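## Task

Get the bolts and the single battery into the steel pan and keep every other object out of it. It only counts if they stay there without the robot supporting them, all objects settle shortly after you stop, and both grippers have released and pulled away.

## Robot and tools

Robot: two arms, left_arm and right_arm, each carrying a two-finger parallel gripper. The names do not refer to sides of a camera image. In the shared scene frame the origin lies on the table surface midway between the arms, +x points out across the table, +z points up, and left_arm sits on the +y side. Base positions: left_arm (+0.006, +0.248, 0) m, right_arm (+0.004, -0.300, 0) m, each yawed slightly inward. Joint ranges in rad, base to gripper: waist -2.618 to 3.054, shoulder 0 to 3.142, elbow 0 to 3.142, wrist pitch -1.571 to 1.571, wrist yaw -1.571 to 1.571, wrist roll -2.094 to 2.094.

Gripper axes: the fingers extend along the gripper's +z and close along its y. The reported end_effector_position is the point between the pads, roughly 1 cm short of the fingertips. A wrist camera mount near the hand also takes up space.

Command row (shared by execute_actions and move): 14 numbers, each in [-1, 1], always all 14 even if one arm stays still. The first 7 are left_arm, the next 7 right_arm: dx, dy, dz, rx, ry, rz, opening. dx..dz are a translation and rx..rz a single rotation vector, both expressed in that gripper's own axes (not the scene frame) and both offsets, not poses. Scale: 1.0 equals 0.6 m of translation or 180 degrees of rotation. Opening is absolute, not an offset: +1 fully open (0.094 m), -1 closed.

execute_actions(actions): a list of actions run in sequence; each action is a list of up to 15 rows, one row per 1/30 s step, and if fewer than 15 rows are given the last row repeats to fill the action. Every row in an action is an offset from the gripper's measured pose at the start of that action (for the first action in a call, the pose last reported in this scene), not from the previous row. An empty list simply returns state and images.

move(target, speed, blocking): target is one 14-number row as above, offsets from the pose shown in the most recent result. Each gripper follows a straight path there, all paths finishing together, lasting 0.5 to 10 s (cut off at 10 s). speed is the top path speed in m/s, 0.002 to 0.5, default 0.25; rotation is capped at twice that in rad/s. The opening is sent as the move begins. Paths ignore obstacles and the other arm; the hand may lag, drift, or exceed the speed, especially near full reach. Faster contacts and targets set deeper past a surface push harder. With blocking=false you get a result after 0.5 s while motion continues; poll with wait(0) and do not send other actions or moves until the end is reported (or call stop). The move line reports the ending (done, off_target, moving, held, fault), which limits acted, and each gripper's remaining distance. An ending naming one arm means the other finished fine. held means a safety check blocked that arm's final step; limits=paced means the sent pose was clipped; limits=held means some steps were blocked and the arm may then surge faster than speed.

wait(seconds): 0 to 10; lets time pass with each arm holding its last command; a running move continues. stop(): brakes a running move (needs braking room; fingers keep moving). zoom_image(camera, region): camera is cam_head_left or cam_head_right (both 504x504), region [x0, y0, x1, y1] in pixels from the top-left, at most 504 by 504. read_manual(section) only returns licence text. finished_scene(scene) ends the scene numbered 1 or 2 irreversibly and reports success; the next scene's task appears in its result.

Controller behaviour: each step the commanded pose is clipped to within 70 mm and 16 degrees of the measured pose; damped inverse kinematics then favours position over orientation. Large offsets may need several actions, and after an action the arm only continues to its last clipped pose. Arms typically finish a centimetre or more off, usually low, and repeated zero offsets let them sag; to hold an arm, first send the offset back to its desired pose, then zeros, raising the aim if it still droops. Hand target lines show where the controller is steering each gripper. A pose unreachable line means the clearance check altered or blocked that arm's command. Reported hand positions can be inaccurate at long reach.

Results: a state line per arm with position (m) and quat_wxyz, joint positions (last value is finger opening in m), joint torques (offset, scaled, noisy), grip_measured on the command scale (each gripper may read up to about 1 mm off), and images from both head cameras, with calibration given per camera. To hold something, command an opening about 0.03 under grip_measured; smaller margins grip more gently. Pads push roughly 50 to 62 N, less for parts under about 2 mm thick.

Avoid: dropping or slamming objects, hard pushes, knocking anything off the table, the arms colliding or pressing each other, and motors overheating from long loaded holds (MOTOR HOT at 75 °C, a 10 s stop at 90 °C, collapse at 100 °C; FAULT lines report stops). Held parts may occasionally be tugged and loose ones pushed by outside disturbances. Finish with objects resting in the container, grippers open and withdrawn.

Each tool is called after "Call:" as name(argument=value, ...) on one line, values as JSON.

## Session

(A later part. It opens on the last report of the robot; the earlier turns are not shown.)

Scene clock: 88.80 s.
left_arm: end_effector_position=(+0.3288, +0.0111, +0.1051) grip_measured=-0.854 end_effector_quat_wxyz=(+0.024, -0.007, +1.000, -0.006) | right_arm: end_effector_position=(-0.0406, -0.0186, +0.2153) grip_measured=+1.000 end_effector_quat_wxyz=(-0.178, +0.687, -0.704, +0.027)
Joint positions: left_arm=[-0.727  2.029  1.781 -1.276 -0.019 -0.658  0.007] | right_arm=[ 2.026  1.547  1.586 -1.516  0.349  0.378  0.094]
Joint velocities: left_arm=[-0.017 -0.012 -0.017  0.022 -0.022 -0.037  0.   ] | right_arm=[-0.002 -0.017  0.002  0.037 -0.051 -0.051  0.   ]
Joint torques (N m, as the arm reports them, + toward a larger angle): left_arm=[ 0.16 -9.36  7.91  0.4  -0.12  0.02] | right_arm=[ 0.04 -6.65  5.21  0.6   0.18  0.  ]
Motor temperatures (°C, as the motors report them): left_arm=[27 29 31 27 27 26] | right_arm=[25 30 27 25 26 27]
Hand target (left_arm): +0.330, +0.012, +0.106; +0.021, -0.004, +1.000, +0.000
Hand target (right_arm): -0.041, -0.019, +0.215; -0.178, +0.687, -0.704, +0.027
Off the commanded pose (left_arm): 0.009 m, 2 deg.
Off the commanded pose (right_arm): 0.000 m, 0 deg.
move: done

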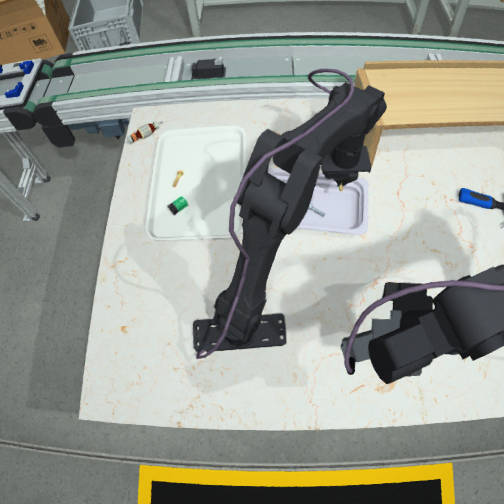

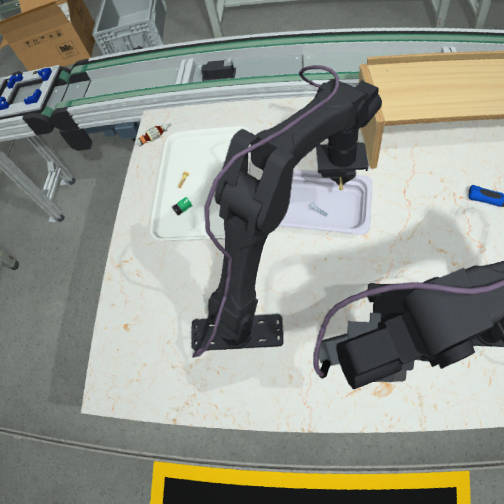

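Target z 0.012 (lands ~0.02).

Call:
move(target=[0.01,0,0.155,0,0.015,0,-1,0,0,0,0,0,0,1], speed=0.1)

Call:
move(target=[0,0,0,0,0,0,-0.4,0,0,0,0,0,0,1])

Call:
move(target=[0,0,-0.14,0,0,0,-0.4,0,0,0,0,0,0,1])

Scene clock: 92.73 s.
left_arm: end_effector_position=(+0.3266, +0.0072, +0.0184) grip_measured=-0.854 end_effector_quat_wxyz=(+0.006, -0.006, +1.000, -0.008) | right_arm: end_effector_position=(-0.0406, -0.0186, +0.2153) grip_measured=+1.000 end_effector_quat_wxyz=(-0.178, +0.687, -0.704, +0.027)
Joint positions: left_arm=[-0.727  2.114  1.56  -0.998  0.006 -0.656  0.007] | right_arm=[ 2.026  1.547  1.586 -1.516  0.349  0.378  0.094]
Joint velocities: left_arm=[ 0.012  0.007  0.012  0.022 -0.007 -0.037  0.001] | right_arm=[-0.007  0.002 -0.007 -0.066  0.037  0.066  0.   ]
Joint torques (N m, as the arm reports them, + toward a larger angle): left_arm=[  0.55 -10.17   4.64   0.64   0.     0.02] | right_arm=[ 0.   -6.68  5.23  0.62  0.19  0.01]
Motor temperatures (°C, as the motors report them): left_arm=[27 29 31 27 27 26] | right_arm=[25 30 27 25 26 27]
Hand target (left_arm): +0.326, +0.010, +0.011; +0.000, -0.007, +1.000, -0.007
Hand target (right_arm): -0.041, -0.019, +0.215; -0.178, +0.687, -0.704, +0.027
Off the commanded pose (left_arm): 0.007 m, 1 deg.
Off the commanded pose (right_arm): 0.000 m, 0 deg.
move: done

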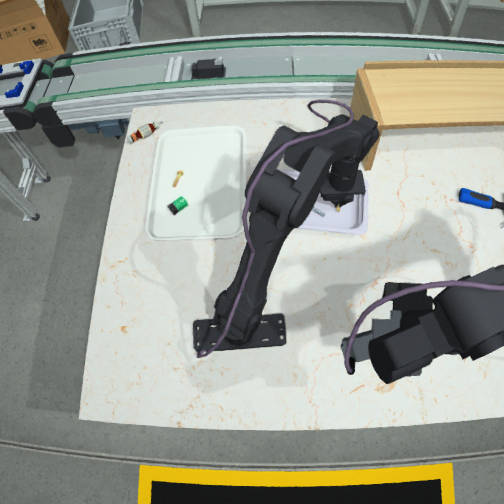

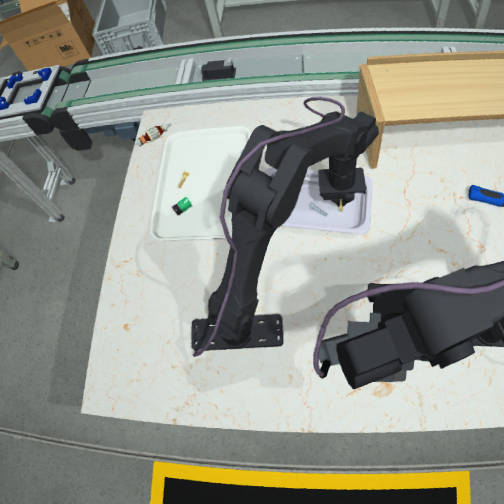

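Scene clock: 93.23 s.
left_arm: end_effector_position=(+0.3266, +0.0072, +0.0184) grip_measured=-0.403 end_effector_quat_wxyz=(+0.006, -0.006, +1.000, -0.008) | right_arm: end_effector_position=(-0.0406, -0.0186, +0.2153) grip_measured=+1.000 end_effector_quat_wxyz=(-0.178, +0.687, -0.704, +0.027)
Joint positions: left_arm=[-0.727  2.114  1.56  -0.998  0.006 -0.656  0.028] | right_arm=[ 2.026  1.547  1.586 -1.516  0.349  0.378  0.094]
Joint velocities: left_arm=[ 0.007  0.002 -0.032 -0.095  0.022  0.095 -0.001] | right_arm=[-0.007 -0.012 -0.007  0.051  0.007 -0.007  0.   ]
Joint torques (N m, as the arm reports them, + toward a larger angle): left_arm=[  0.07 -10.86   5.77   0.53  -0.04  -0.03] | right_arm=[ 0.02 -6.67  5.22  0.61  0.18  0.02]
Motor temperatures (°C, as the motors report them): left_arm=[27 29 31 27 27 26] | right_arm=[25 30 27 25 26 27]
Hand target (left_arm): +0.327, +0.007, +0.018; +0.006, -0.006, +1.000, -0.008
Hand target (right_arm): -0.041, -0.019, +0.215; -0.178, +0.687, -0.704, +0.027
Off the commanded pose (left_arm): 0.000 m, 0 deg.
Off the commanded pose (right_arm): 0.000 m, 0 deg.
move: done

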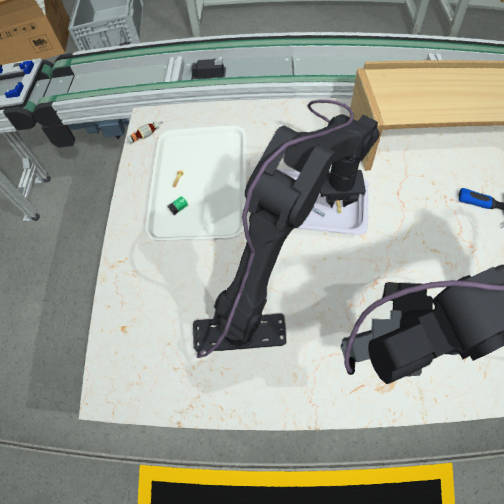

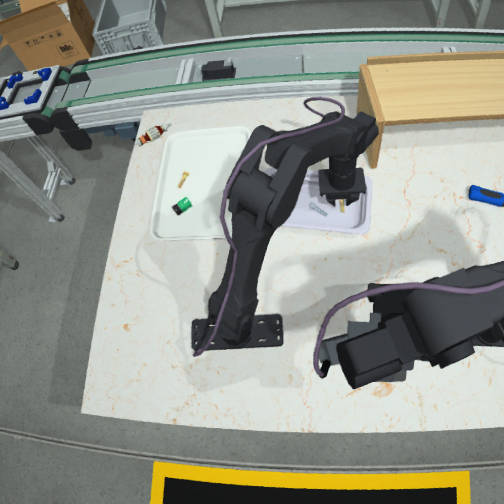

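Scene clock: 94.33 s.
left_arm: end_effector_position=(+0.3276, +0.0064, +0.1019) grip_measured=-0.403 end_effector_quat_wxyz=(+0.011, -0.006, +1.000, -0.012) | right_arm: end_effector_position=(-0.0406, -0.0186, +0.2153) grip_measured=+1.000 end_effector_quat_wxyz=(-0.178, +0.687, -0.704, +0.027)
Joint positions: left_arm=[-0.727  2.051  1.8   -1.288  0.006 -0.656  0.028] | right_arm=[ 2.026  1.547  1.586 -1.516  0.349  0.378  0.094]
Joint velocities: left_arm=[ 0.002 -0.002  0.017 -0.037  0.066 -0.066  0.   ] | right_arm=[ 0.002 -0.002 -0.012 -0.051 -0.007 -0.051  0.   ]
Joint torques (N m, as the arm reports them, + toward a larger angle): left_arm=[  0.31 -10.04   7.11   0.36  -0.04   0.  ] | right_arm=[ 0.03 -6.7   5.25  0.61  0.2   0.  ]
Motor temperatures (°C, as the motors report them): left_arm=[27 29 31 27 27 26] | right_arm=[25 30 27 25 26 27]
Hand target (left_arm): +0.327, +0.008, +0.103; +0.006, -0.006, +1.000, -0.008
Hand target (right_arm): -0.041, -0.019, +0.215; -0.178, +0.687, -0.704, +0.027
Off the commanded pose (left_arm): 0.003 m, 1 deg.
Off the commanded pose (right_arm): 0.000 m, 0 deg.
move: done

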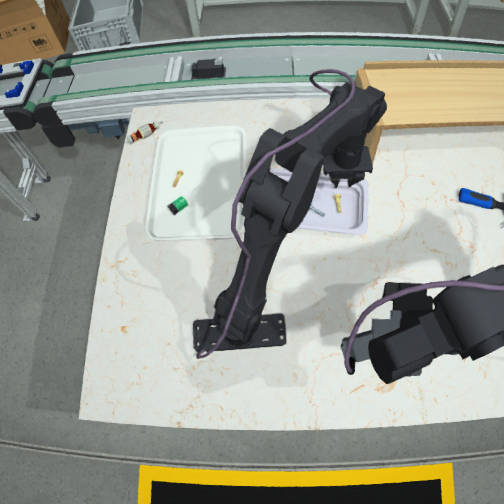

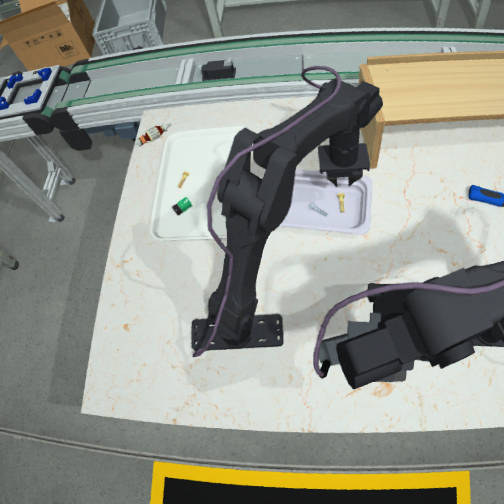

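Call:
move(target=[-0.15,0.667,0.02,-0.008,0.007,0.087,0.4,0,0,0,0,0,0,1], speed=0.35)

Scene clock: 99.00 s.
left_arm: end_effector_position=(+0.4056, +0.4198, +0.0836) grip_measured=+0.397 end_effector_quat_wxyz=(+0.004, +0.122, +0.992, +0.018) | right_arm: end_effector_position=(-0.0406, -0.0186, +0.2153) grip_measured=+1.000 end_effector_quat_wxyz=(-0.178, +0.687, -0.704, +0.027)
Joint positions: left_arm=[ 0.31   2.207  1.97  -1.31  -0.027  0.639  0.066] | right_arm=[ 2.026  1.547  1.586 -1.516  0.349  0.378  0.094]
Joint velocities: left_arm=[-0.002  0.007  0.017  0.037  0.037  0.051 -0.   ] | right_arm=[ 0.017  0.007  0.007 -0.007 -0.037  0.037  0.   ]
Joint torques (N m, as the arm reports them, + toward a larger angle): left_arm=[ -0.62 -10.45   7.72   0.35  -0.01   0.01] | right_arm=[ 0.03 -6.68  5.23  0.61  0.19  0.01]
Motor temperatures (°C, as the motors report them): left_arm=[27 30 31 27 27 26] | right_arm=[25 30 27 25 26 27]
Hand target (left_arm): +0.407, +0.415, +0.082; -0.002, +0.130, +0.991, +0.012
Hand target (right_arm): -0.041, -0.019, +0.215; -0.178, +0.687, -0.704, +0.027
Off the commanded pose (left_arm): 0.015 m, 2 deg.
Off the commanded pose (right_arm): 0.000 m, 0 deg.
move: off_target (left_arm)

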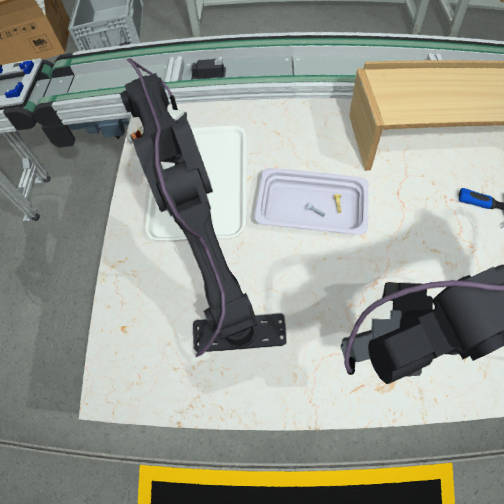

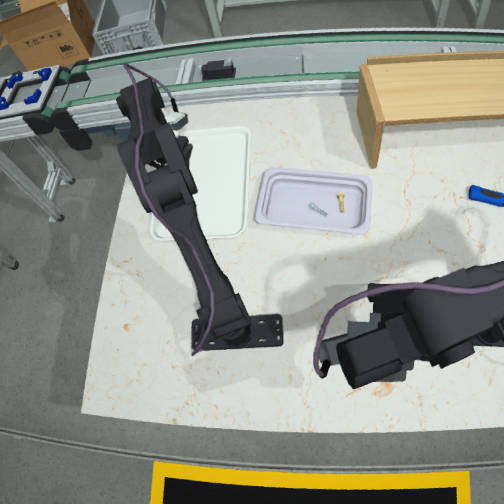

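Call:
move(target=[-0.013,-0.019,0.125,0,0,0,0.4,0,0,0,0,0,0,1], speed=0.08)

Call:
move(target=[0,0,0,0,0,0,-1,0,0,0,0,0,0,1])

Scene clock: 102.70 s.
left_arm: end_effector_position=(+0.4118, +0.4134, +0.0169) grip_measured=+0.397 end_effector_quat_wxyz=(+0.010, +0.120, +0.992, +0.021) | right_arm: end_effector_position=(-0.0406, -0.0186, +0.2153) grip_measured=+1.000 end_effector_quat_wxyz=(-0.178, +0.687, -0.704, +0.027)
Joint positions: left_arm=[ 0.291  2.241  1.759 -1.051 -0.027  0.615  0.066] | right_arm=[ 2.026  1.547  1.586 -1.516  0.349  0.378  0.094]
Joint velocities: left_arm=[-0.002 -0.012  0.002 -0.037 -0.022  0.022  0.001] | right_arm=[ 0.012 -0.002  0.012 -0.066 -0.007  0.007  0.   ]
Joint torques (N m, as the arm reports them, + toward a larger angle): left_arm=[ -0.7  -11.18   4.82   0.68  -0.06  -0.08] | right_arm=[ 0.01 -6.66  5.22  0.6   0.18  0.  ]
Motor temperatures (°C, as the motors report them): left_arm=[27 30 31 27 27 26] | right_arm=[25 30 27 25 26 27]
Hand target (left_arm): +0.411, +0.408, +0.008; +0.004, +0.122, +0.992, +0.018
Hand target (right_arm): -0.041, -0.019, +0.215; -0.178, +0.687, -0.704, +0.027
Off the commanded pose (left_arm): 0.009 m, 1 deg.
Off the commanded pose (right_arm): 0.000 m, 0 deg.
move: done

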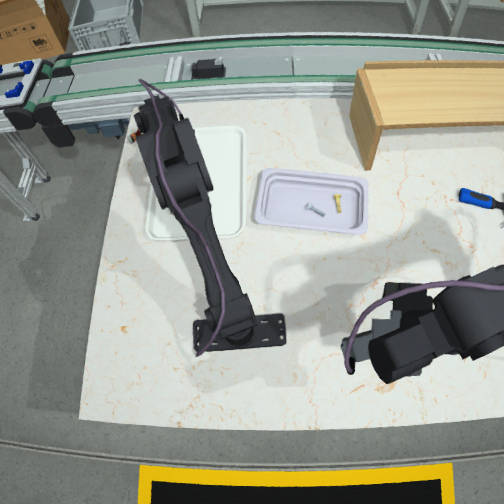

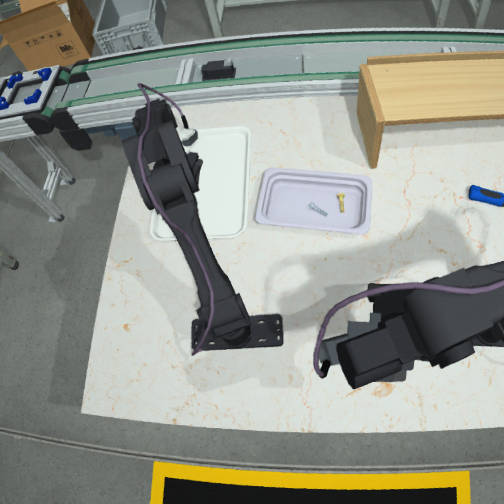

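Scene clock: 103.20 s.
left_arm: end_effector_position=(+0.4118, +0.4134, +0.0169) grip_measured=-0.854 end_effector_quat_wxyz=(+0.010, +0.120, +0.992, +0.021) | right_arm: end_effector_position=(-0.0406, -0.0186, +0.2153) grip_measured=+1.000 end_effector_quat_wxyz=(-0.178, +0.687, -0.704, +0.027)
Joint positions: left_arm=[ 0.291  2.241  1.759 -1.051 -0.028  0.616  0.007] | right_arm=[ 2.026  1.547  1.586 -1.516  0.349  0.378  0.094]
Joint velocities: left_arm=[-0.002 -0.012  0.002 -0.007  0.022  0.007  0.   ] | right_arm=[ 0.002 -0.007 -0.012 -0.037  0.081 -0.11   0.   ]
Joint torques (N m, as the arm reports them, + toward a larger angle): left_arm=[  0.09 -12.02   5.93   0.56  -0.05  -0.03] | right_arm=[ 0.01 -6.67  5.22  0.6   0.19  0.01]
Motor temperatures (°C, as the motors report them): left_arm=[27 30 31 27 27 26] | right_arm=[25 30 27 25 26 27]
Hand target (left_arm): +0.412, +0.413, +0.017; +0.010, +0.120, +0.992, +0.021
Hand target (right_arm): -0.041, -0.019, +0.215; -0.178, +0.687, -0.704, +0.027
Off the commanded pose (left_arm): 0.000 m, 0 deg.
Off the commanded pose (right_arm): 0.000 m, 0 deg.
move: done

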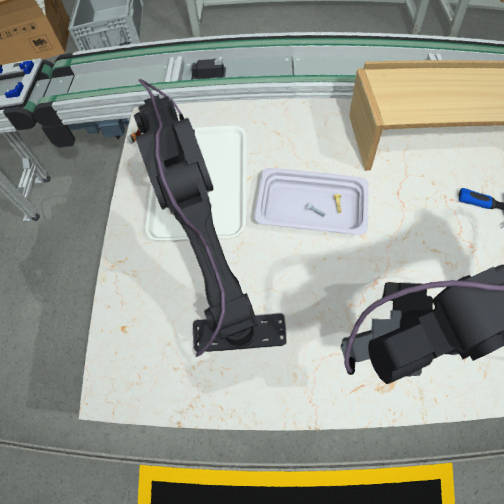

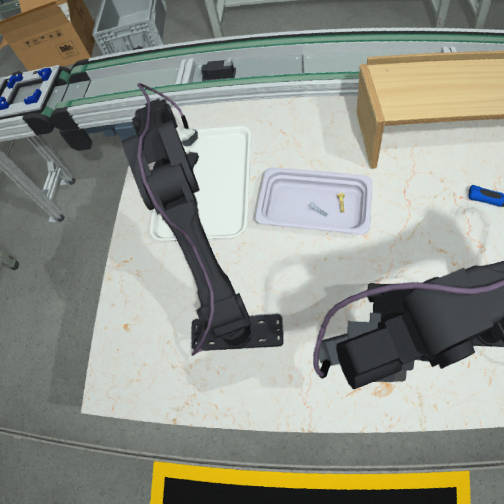

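Call:
move(target=[0,0,-0.14,0,0,0,-1,0,0,0,0,0,0,1])

Call:
move(target=[-0.015,-0.508,-0.022,0.012,0,-0.077,-1,0,0,0,0,0,0,1], speed=0.3)

Scene clock: 108.30 s.
left_arm: end_effector_position=(+0.4114, +0.4133, +0.1006) grip_measured=-0.854 end_effector_quat_wxyz=(+0.016, +0.120, +0.992, +0.025) | right_arm: end_effector_position=(-0.0406, -0.0186, +0.2153) grip_measured=+1.000 end_effector_quat_wxyz=(-0.178, +0.687, -0.704, +0.027)
Joint positions: left_arm=[ 0.291  2.19   2.01  -1.338 -0.028  0.616  0.007] | right_arm=[ 2.026  1.547  1.586 -1.516  0.349  0.378  0.094]
Joint velocities: left_arm=[ 0.007 -0.007 -0.017  0.022  0.022 -0.051 -0.   ] | right_arm=[-0.007  0.002  0.007 -0.037  0.051 -0.022  0.   ]
Joint torques (N m, as the arm reports them, + toward a larger angle): left_arm=[ -0.22 -11.06   7.23   0.39  -0.06  -0.07] | right_arm=[ 0.05 -6.65  5.25  0.61  0.18  0.  ]
Motor temperatures (°C, as the motors report them): left_arm=[27 30 31 27 27 26] | right_arm=[25 30 27 25 26 27]
Hand target (left_arm): +0.411, +0.411, +0.101; +0.010, +0.120, +0.992, +0.021
Hand target (right_arm): -0.041, -0.019, +0.215; -0.178, +0.687, -0.704, +0.027
Off the commanded pose (left_arm): 0.004 m, 1 deg.
Off the commanded pose (right_arm): 0.000 m, 0 deg.
move: done

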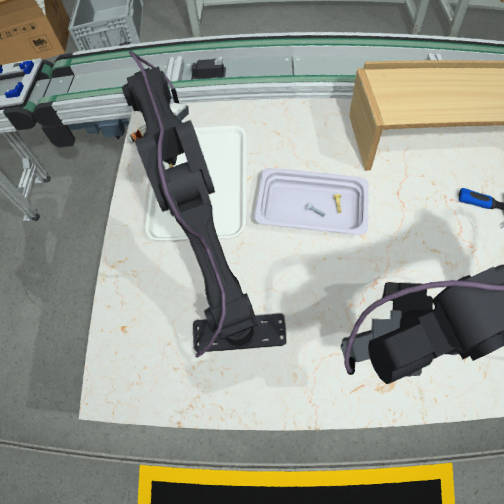

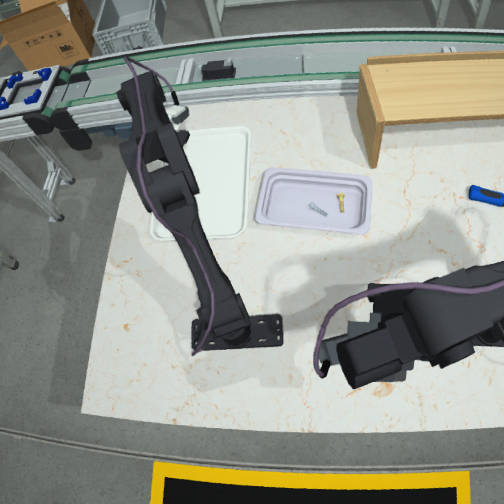

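Scene clock: 110.03 s.
left_arm: end_effector_position=(+0.3462, +0.1075, +0.1019) grip_measured=-0.854 end_effector_quat_wxyz=(+0.011, +0.008, +1.000, -0.004) | right_arm: end_effector_position=(-0.0406, -0.0186, +0.2153) grip_measured=+1.000 end_effector_quat_wxyz=(-0.178, +0.687, -0.704, +0.027)
Joint positions: left_arm=[-0.478  1.922  1.617 -1.243 -0.001 -0.379  0.007] | right_arm=[ 2.026  1.547  1.586 -1.516  0.349  0.378  0.094]
Joint velocities: left_arm=[ 0.002 -0.027 -0.007 -0.007  0.007  0.007  0.   ] | right_arm=[ 0.012 -0.002 -0.002 -0.037 -0.037 -0.022  0.   ]
Joint torques (N m, as the arm reports them, + toward a larger angle): left_arm=[ 0.61 -9.29  6.86  0.63 -0.12 -0.11] | right_arm=[ 0.04 -6.65  5.22  0.61  0.19  0.  ]
Motor temperatures (°C, as the motors report them): left_arm=[27 30 31 27 27 26] | right_arm=[25 30 27 25 26 27]
Hand target (left_arm): +0.352, +0.109, +0.104; +0.020, +0.000, +1.000, -0.004
Hand target (right_arm): -0.041, -0.019, +0.215; -0.178, +0.687, -0.704, +0.027
Off the commanded pose (left_arm): 0.008 m, 1 deg.
Off the commanded pose (right_arm): 0.000 m, 0 deg.
move: done

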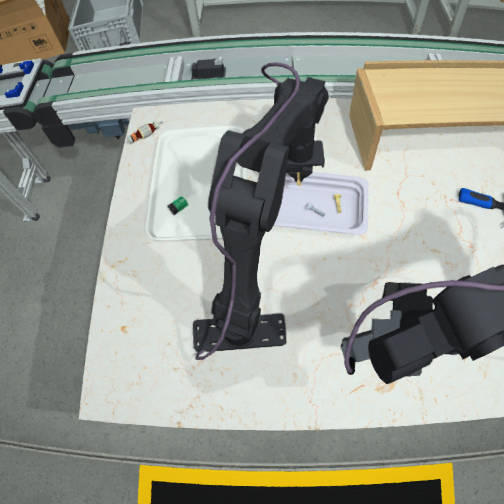

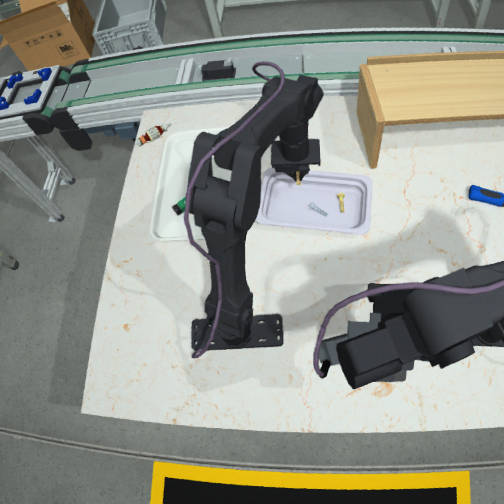

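Call:
move(target=[0.005,0,0.15,0,0,0,-1,0,0,0,0,0,0,1], speed=0.1)

Call:
move(target=[0,0,0,0,0,0,-0.5,0,0,0,0,0,0,1])

Call:
move(target=[0,0,-0.14,0,0,0,-0.5,0,0,0,0,0,0,1])

Scene clock: 114.43 s.
left_arm: end_effector_position=(+0.3469, +0.1073, +0.0185) grip_measured=-0.854 end_effector_quat_wxyz=(+0.016, +0.006, +1.000, -0.006) | right_arm: end_effector_position=(-0.0406, -0.0186, +0.2153) grip_measured=+1.000 end_effector_quat_wxyz=(-0.178, +0.687, -0.704, +0.027)
Joint positions: left_arm=[-0.478  1.985  1.365 -0.917 -0.002 -0.382  0.007] | right_arm=[ 2.026  1.547  1.586 -1.516  0.349  0.378  0.094]
Joint velocities: left_arm=[-0.012  0.012 -0.007 -0.022  0.007  0.022 -0.   ] | right_arm=[-0.007  0.002 -0.007  0.022 -0.037 -0.066  0.   ]
Joint torques (N m, as the arm reports them, + toward a larger angle): left_arm=[-0.31 -8.97  4.53  0.65 -0.04 -0.05] | right_arm=[ 0.03 -6.67  5.22  0.61  0.18  0.01]
Motor temperatures (°C, as the motors report them): left_arm=[27 30 31 27 27 26] | right_arm=[25 30 27 25 26 27]
Hand target (left_arm): +0.344, +0.107, +0.012; +0.011, +0.008, +1.000, -0.004
Hand target (right_arm): -0.041, -0.019, +0.215; -0.178, +0.687, -0.704, +0.027
Off the commanded pose (left_arm): 0.007 m, 1 deg.
Off the commanded pose (right_arm): 0.000 m, 0 deg.
move: done

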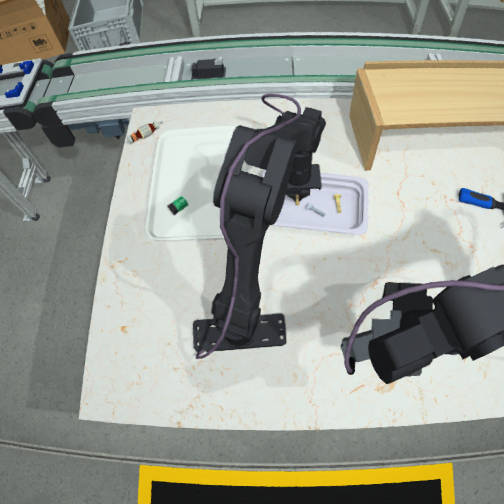

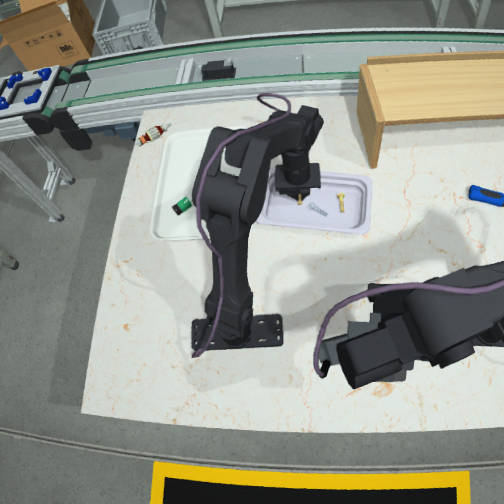

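Scene clock: 114.93 s.
left_arm: end_effector_position=(+0.3469, +0.1073, +0.0185) grip_measured=-0.503 end_effector_quat_wxyz=(+0.016, +0.006, +1.000, -0.006) | right_arm: end_effector_position=(-0.0406, -0.0186, +0.2153) grip_measured=+1.000 end_effector_quat_wxyz=(-0.178, +0.687, -0.704, +0.027)
Joint positions: left_arm=[-0.478  1.985  1.365 -0.917 -0.002 -0.382  0.023] | right_arm=[ 2.026  1.547  1.586 -1.516  0.349  0.378  0.094]
Joint velocities: left_arm=[-0.007 -0.007 -0.002  0.007  0.037  0.022  0.   ] | right_arm=[-0.007  0.007  0.002  0.007  0.007 -0.037  0.   ]
Joint torques (N m, as the arm reports them, + toward a larger angle): left_arm=[ 0.07 -9.65  5.71  0.57 -0.04 -0.03] | right_arm=[ 0.05 -6.65  5.23  0.61  0.19  0.  ]
Motor temperatures (°C, as the motors report them): left_arm=[27 30 31 27 27 26] | right_arm=[25 30 27 25 26 27]
Hand target (left_arm): +0.347, +0.107, +0.019; +0.016, +0.006, +1.000, -0.006
Hand target (right_arm): -0.041, -0.019, +0.215; -0.178, +0.687, -0.704, +0.027
Off the commanded pose (left_arm): 0.000 m, 0 deg.
Off the commanded pose (right_arm): 0.000 m, 0 deg.
move: done

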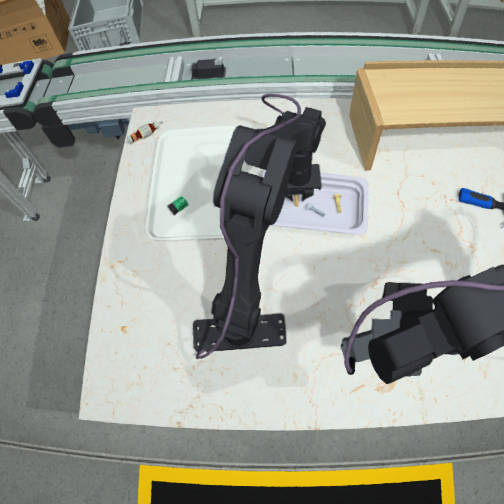

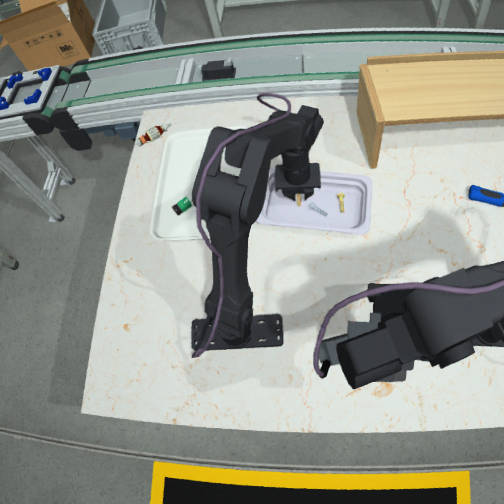

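Scene clock: 116.03 s.
left_arm: end_effector_position=(+0.3467, +0.1073, +0.1009) grip_measured=-0.503 end_effector_quat_wxyz=(+0.021, +0.006, +1.000, -0.008) | right_arm: end_effector_position=(-0.0406, -0.0186, +0.2153) grip_measured=+1.000 end_effector_quat_wxyz=(-0.178, +0.687, -0.704, +0.027)
Joint positions: left_arm=[-0.478  1.903  1.587 -1.21  -0.002 -0.382  0.023] | right_arm=[ 2.026  1.547  1.586 -1.516  0.349  0.378  0.094]
Joint velocities: left_arm=[ 0.007 -0.032  0.012  0.051  0.051  0.007  0.001] | right_arm=[-0.002 -0.007 -0.002  0.037  0.007  0.007  0.   ]
Joint torques (N m, as the arm reports them, + toward a larger angle): left_arm=[ 0.2  -8.97  7.13  0.41 -0.04 -0.01] | right_arm=[ 0.02 -6.67  5.2   0.62  0.19  0.  ]
Motor temperatures (°C, as the motors report them): left_arm=[27 30 31 27 27 26] | right_arm=[25 30 27 25 26 27]
Hand target (left_arm): +0.346, +0.108, +0.103; +0.016, +0.006, +1.000, -0.006
Hand target (right_arm): -0.041, -0.019, +0.215; -0.178, +0.687, -0.704, +0.027
Off the commanded pose (left_arm): 0.003 m, 1 deg.
Off the commanded pose (right_arm): 0.000 m, 0 deg.
move: done

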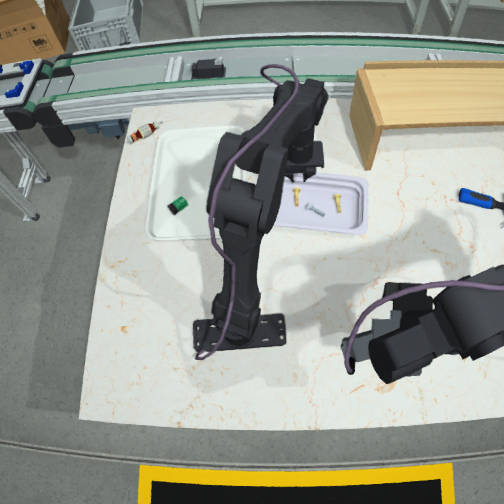

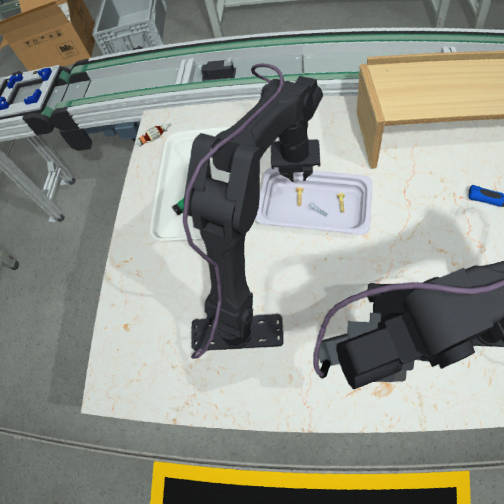

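Call:
move(target=[0.028,0.48,0.008,0,0.012,0.252,0.6,0,0,0,0,0,0,1], speed=0.3)

Scene clock: 120.37 s.
left_arm: end_effector_position=(+0.3255, +0.4010, +0.0908) grip_measured=+0.597 end_effector_quat_wxyz=(-0.004, +0.388, +0.922, +0.012) | right_arm: end_effector_position=(-0.0406, -0.0186, +0.2153) grip_measured=+1.000 end_effector_quat_wxyz=(-0.178, +0.687, -0.704, +0.027)
Joint positions: left_arm=[ 0.35   1.883  1.52  -1.196 -0.021  1.23   0.075] | right_arm=[ 2.026  1.547  1.586 -1.516  0.349  0.378  0.094]
Joint velocities: left_arm=[ 0.012  0.012 -0.002  0.022 -0.007 -0.007 -0.001] | right_arm=[-0.012 -0.002  0.002 -0.037 -0.066  0.007  0.   ]
Joint torques (N m, as the arm reports them, + toward a larger angle): left_arm=[ 0.14 -7.77  7.65  0.4   0.03  0.05] | right_arm=[ 0.04 -6.68  5.22  0.62  0.19  0.  ]
Motor temperatures (°C, as the motors report them): left_arm=[27 30 31 27 27 26] | right_arm=[25 30 27 25 26 27]
Hand target (left_arm): +0.329, +0.401, +0.091; -0.002, +0.391, +0.920, +0.007
Hand target (right_arm): -0.041, -0.019, +0.215; -0.178, +0.687, -0.704, +0.027
Off the commanded pose (left_arm): 0.010 m, 2 deg.
Off the commanded pose (right_arm): 0.000 m, 0 deg.
move: done

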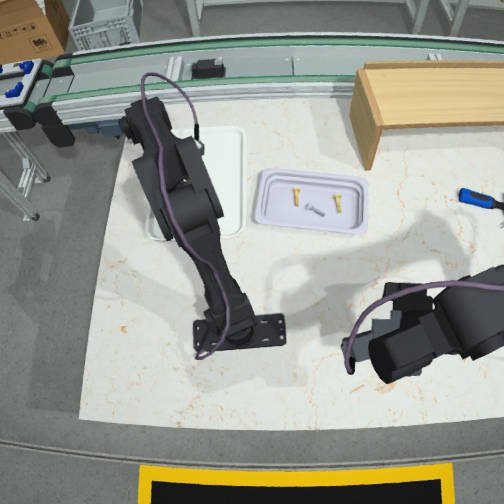

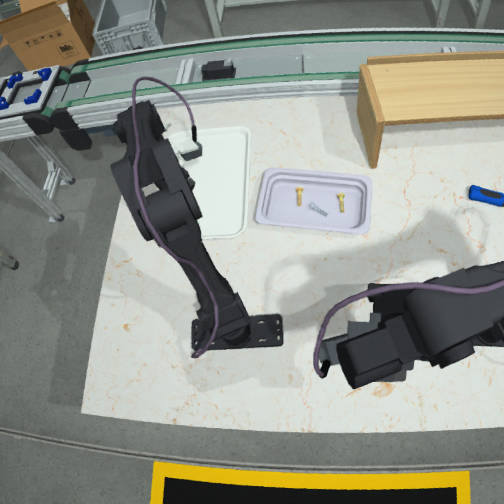

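Call:
move(target=[-0.005,0,0.13,0,0,0,0.6,0,0,0,0,0,0,1], speed=0.08)

Call:
move(target=[0,0,0,0,0,0,-0.7,0,0,0,0,0,0,1])

Scene clock: 124.87 s.
left_arm: end_effector_position=(+0.3304, +0.4033, +0.0208) grip_measured=+0.597 end_effector_quat_wxyz=(+0.003, +0.388, +0.922, +0.019) | right_arm: end_effector_position=(-0.0406, -0.0186, +0.2153) grip_measured=+1.000 end_effector_quat_wxyz=(-0.178, +0.687, -0.704, +0.027)
Joint positions: left_arm=[ 0.35   1.952  1.327 -0.915 -0.021  1.23   0.075] | right_arm=[ 2.026  1.547  1.586 -1.516  0.349  0.378  0.094]
Joint velocities: left_arm=[-0.007  0.007 -0.012  0.066 -0.037  0.007 -0.001] | right_arm=[ 0.007 -0.002  0.002  0.066  0.022 -0.037  0.   ]
Joint torques (N m, as the arm reports them, + toward a larger angle): left_arm=[-0.34 -8.36  4.41  0.62 -0.05 -0.09] | right_arm=[ 0.02 -6.68  5.21  0.61  0.19  0.01]
Motor temperatures (°C, as the motors report them): left_arm=[27 30 31 27 27 26] | right_arm=[25 30 27 25 26 27]
Hand target (left_arm): +0.327, +0.400, +0.013; -0.004, +0.388, +0.922, +0.012
Hand target (right_arm): -0.041, -0.019, +0.215; -0.178, +0.687, -0.704, +0.027
Off the commanded pose (left_arm): 0.009 m, 1 deg.
Off the commanded pose (right_arm): 0.000 m, 0 deg.
move: done

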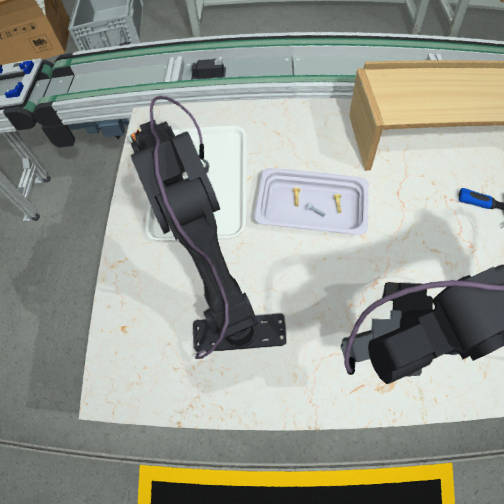

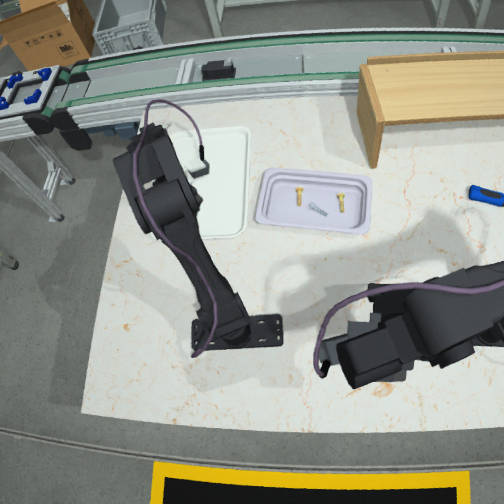

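Scene clock: 125.37 s.
left_arm: end_effector_position=(+0.3304, +0.4034, +0.0208) grip_measured=-0.463 end_effector_quat_wxyz=(+0.003, +0.388, +0.922, +0.019) | right_arm: end_effector_position=(-0.0406, -0.0186, +0.2153) grip_measured=+1.000 end_effector_quat_wxyz=(-0.178, +0.687, -0.704, +0.027)
Joint positions: left_arm=[ 0.35   1.952  1.327 -0.914 -0.021  1.23   0.025] | right_arm=[ 2.026  1.547  1.586 -1.516  0.349  0.378  0.094]
Joint velocities: left_arm=[-0.017  0.007 -0.002 -0.037 -0.007 -0.007 -0.   ] | right_arm=[ 0.002 -0.007 -0.007 -0.022  0.022  0.007  0.   ]
Joint torques (N m, as the arm reports them, + toward a larger angle): left_arm=[ 0.05 -9.35  5.69  0.55 -0.04 -0.03] | right_arm=[ 0.03 -6.69  5.21  0.61  0.18  0.01]
Motor temperatures (°C, as the motors report them): left_arm=[27 30 31 27 27 26] | right_arm=[25 30 27 25 26 27]
Hand target (left_arm): +0.330, +0.403, +0.021; +0.003, +0.388, +0.922, +0.019
Hand target (right_arm): -0.041, -0.019, +0.215; -0.178, +0.687, -0.704, +0.027
Off the commanded pose (left_arm): 0.000 m, 0 deg.
Off the commanded pose (right_arm): 0.000 m, 0 deg.
move: done

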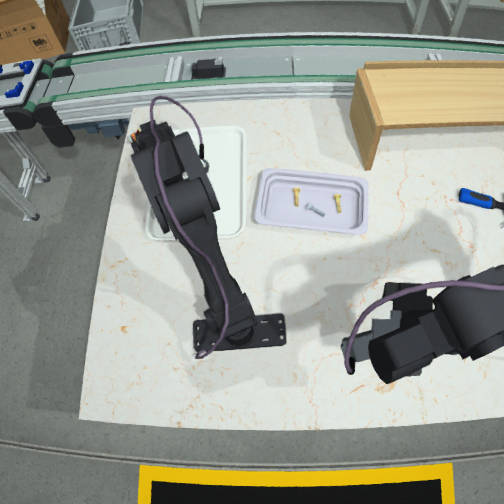

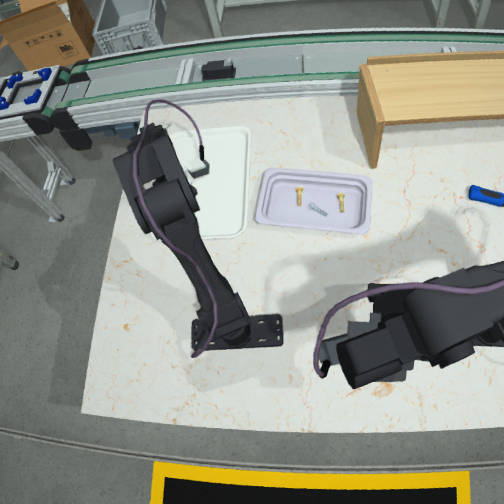

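Call:
move(target=[0,0,-0.14,0,0,0,-0.55,0,0,0,0,0,0,1])

Call:
move(target=[-0.303,-0.285,-0.015,0.01,0,-0.252,-0.55,0,0,0,0,0,0,1], speed=0.3)

Call:
zoom_image(camera="cam_head_right", region=[230,110,390,260])

Scene clock: 130.03 s.
left_arm: end_effector_position=(+0.3306, +0.4035, +0.1023) grip_measured=-0.463 end_effector_quat_wxyz=(+0.006, +0.388, +0.922, +0.023) | right_arm: end_effector_position=(-0.0406, -0.0186, +0.2153) grip_measured=+1.000 end_effector_quat_wxyz=(-0.178, +0.687, -0.704, +0.027)
Joint positions: left_arm=[ 0.35   1.871  1.55  -1.207 -0.021  1.23   0.025] | right_arm=[ 2.026  1.547  1.586 -1.516  0.349  0.378  0.094]
Joint velocities: left_arm=[-0.022  0.002 -0.007 -0.051  0.022 -0.037  0.   ] | right_arm=[-0.007 -0.007  0.012 -0.051 -0.022  0.022  0.   ]
Joint torques (N m, as the arm reports them, + toward a larger angle): left_arm=[-0.16 -8.79  7.15  0.38 -0.06 -0.06] | right_arm=[ 0.02 -6.66  5.22  0.61  0.19  0.  ]
Motor temperatures (°C, as the motors report them): left_arm=[27 30 31 27 27 26] | right_arm=[25 30 27 25 26 27]
Hand target (left_arm): +0.329, +0.402, +0.105; +0.003, +0.388, +0.922, +0.019
Hand target (right_arm): -0.041, -0.019, +0.215; -0.178, +0.687, -0.704, +0.027
Off the commanded pose (left_arm): 0.004 m, 1 deg.
Off the commanded pose (right_arm): 0.000 m, 0 deg.
move: done

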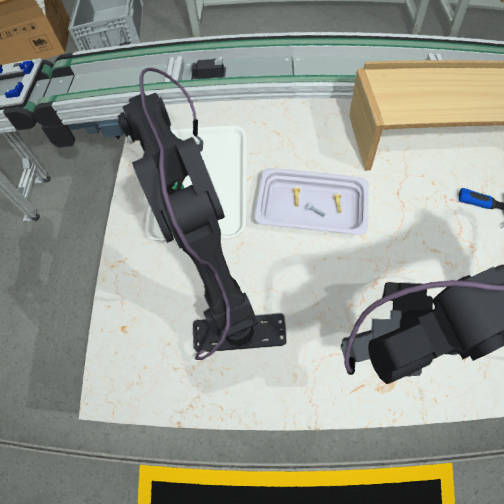

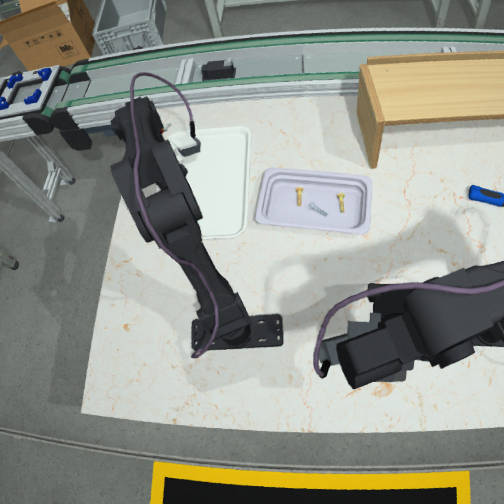

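Scene clock: 132.07 s.
left_arm: end_effector_position=(+0.3386, +0.1492, +0.1049) grip_measured=-0.463 end_effector_quat_wxyz=(+0.017, +0.006, +1.000, -0.005) | right_arm: end_effector_position=(-0.0406, -0.0186, +0.2153) grip_measured=+1.000 end_effector_quat_wxyz=(-0.178, +0.687, -0.704, +0.027)
Joint positions: left_arm=[-0.374  1.826  1.503 -1.212  0.    -0.279  0.025] | right_arm=[ 2.026  1.547  1.586 -1.516  0.349  0.378  0.094]
Joint velocities: left_arm=[ 0.002 -0.002 -0.012 -0.007  0.037 -0.022 -0.   ] | right_arm=[-0.007 -0.007 -0.002 -0.066 -0.007  0.051  0.   ]
Joint torques (N m, as the arm reports them, + toward a larger angle): left_arm=[-0.03 -7.46  7.83  0.37 -0.06 -0.1 ] | right_arm=[ 0.01 -6.67  5.22  0.62  0.19  0.  ]
Motor temperatures (°C, as the motors report them): left_arm=[27 30 31 27 27 26] | right_arm=[25 30 27 25 26 27]
Hand target (left_arm): +0.340, +0.149, +0.106; +0.013, +0.002, +1.000, -0.002
Hand target (right_arm): -0.041, -0.019, +0.215; -0.178, +0.687, -0.704, +0.027
Off the commanded pose (left_arm): 0.006 m, 2 deg.
Off the commanded pose (right_arm): 0.000 m, 0 deg.
move: done

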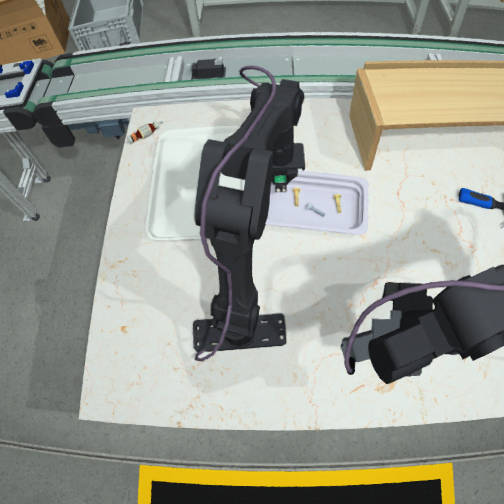

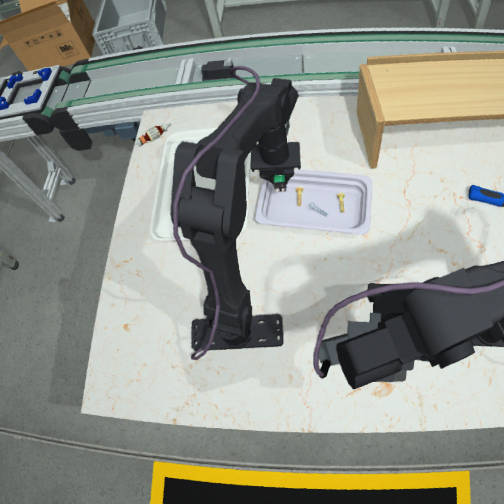

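Region (230, 110, 390, 260) of cam_head_right's 504x504 image, scaled by 3.150, with more detail than that image has; it fills the top 472 rows of this view, and the rest is white.

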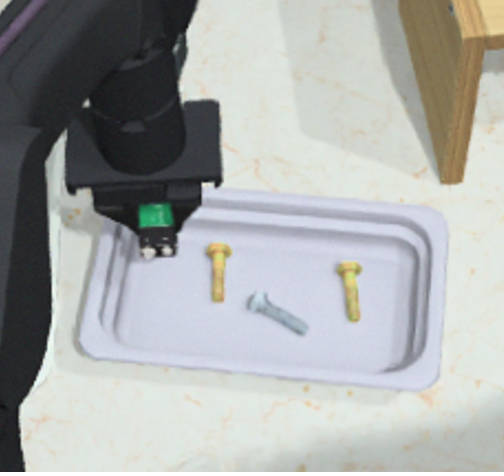

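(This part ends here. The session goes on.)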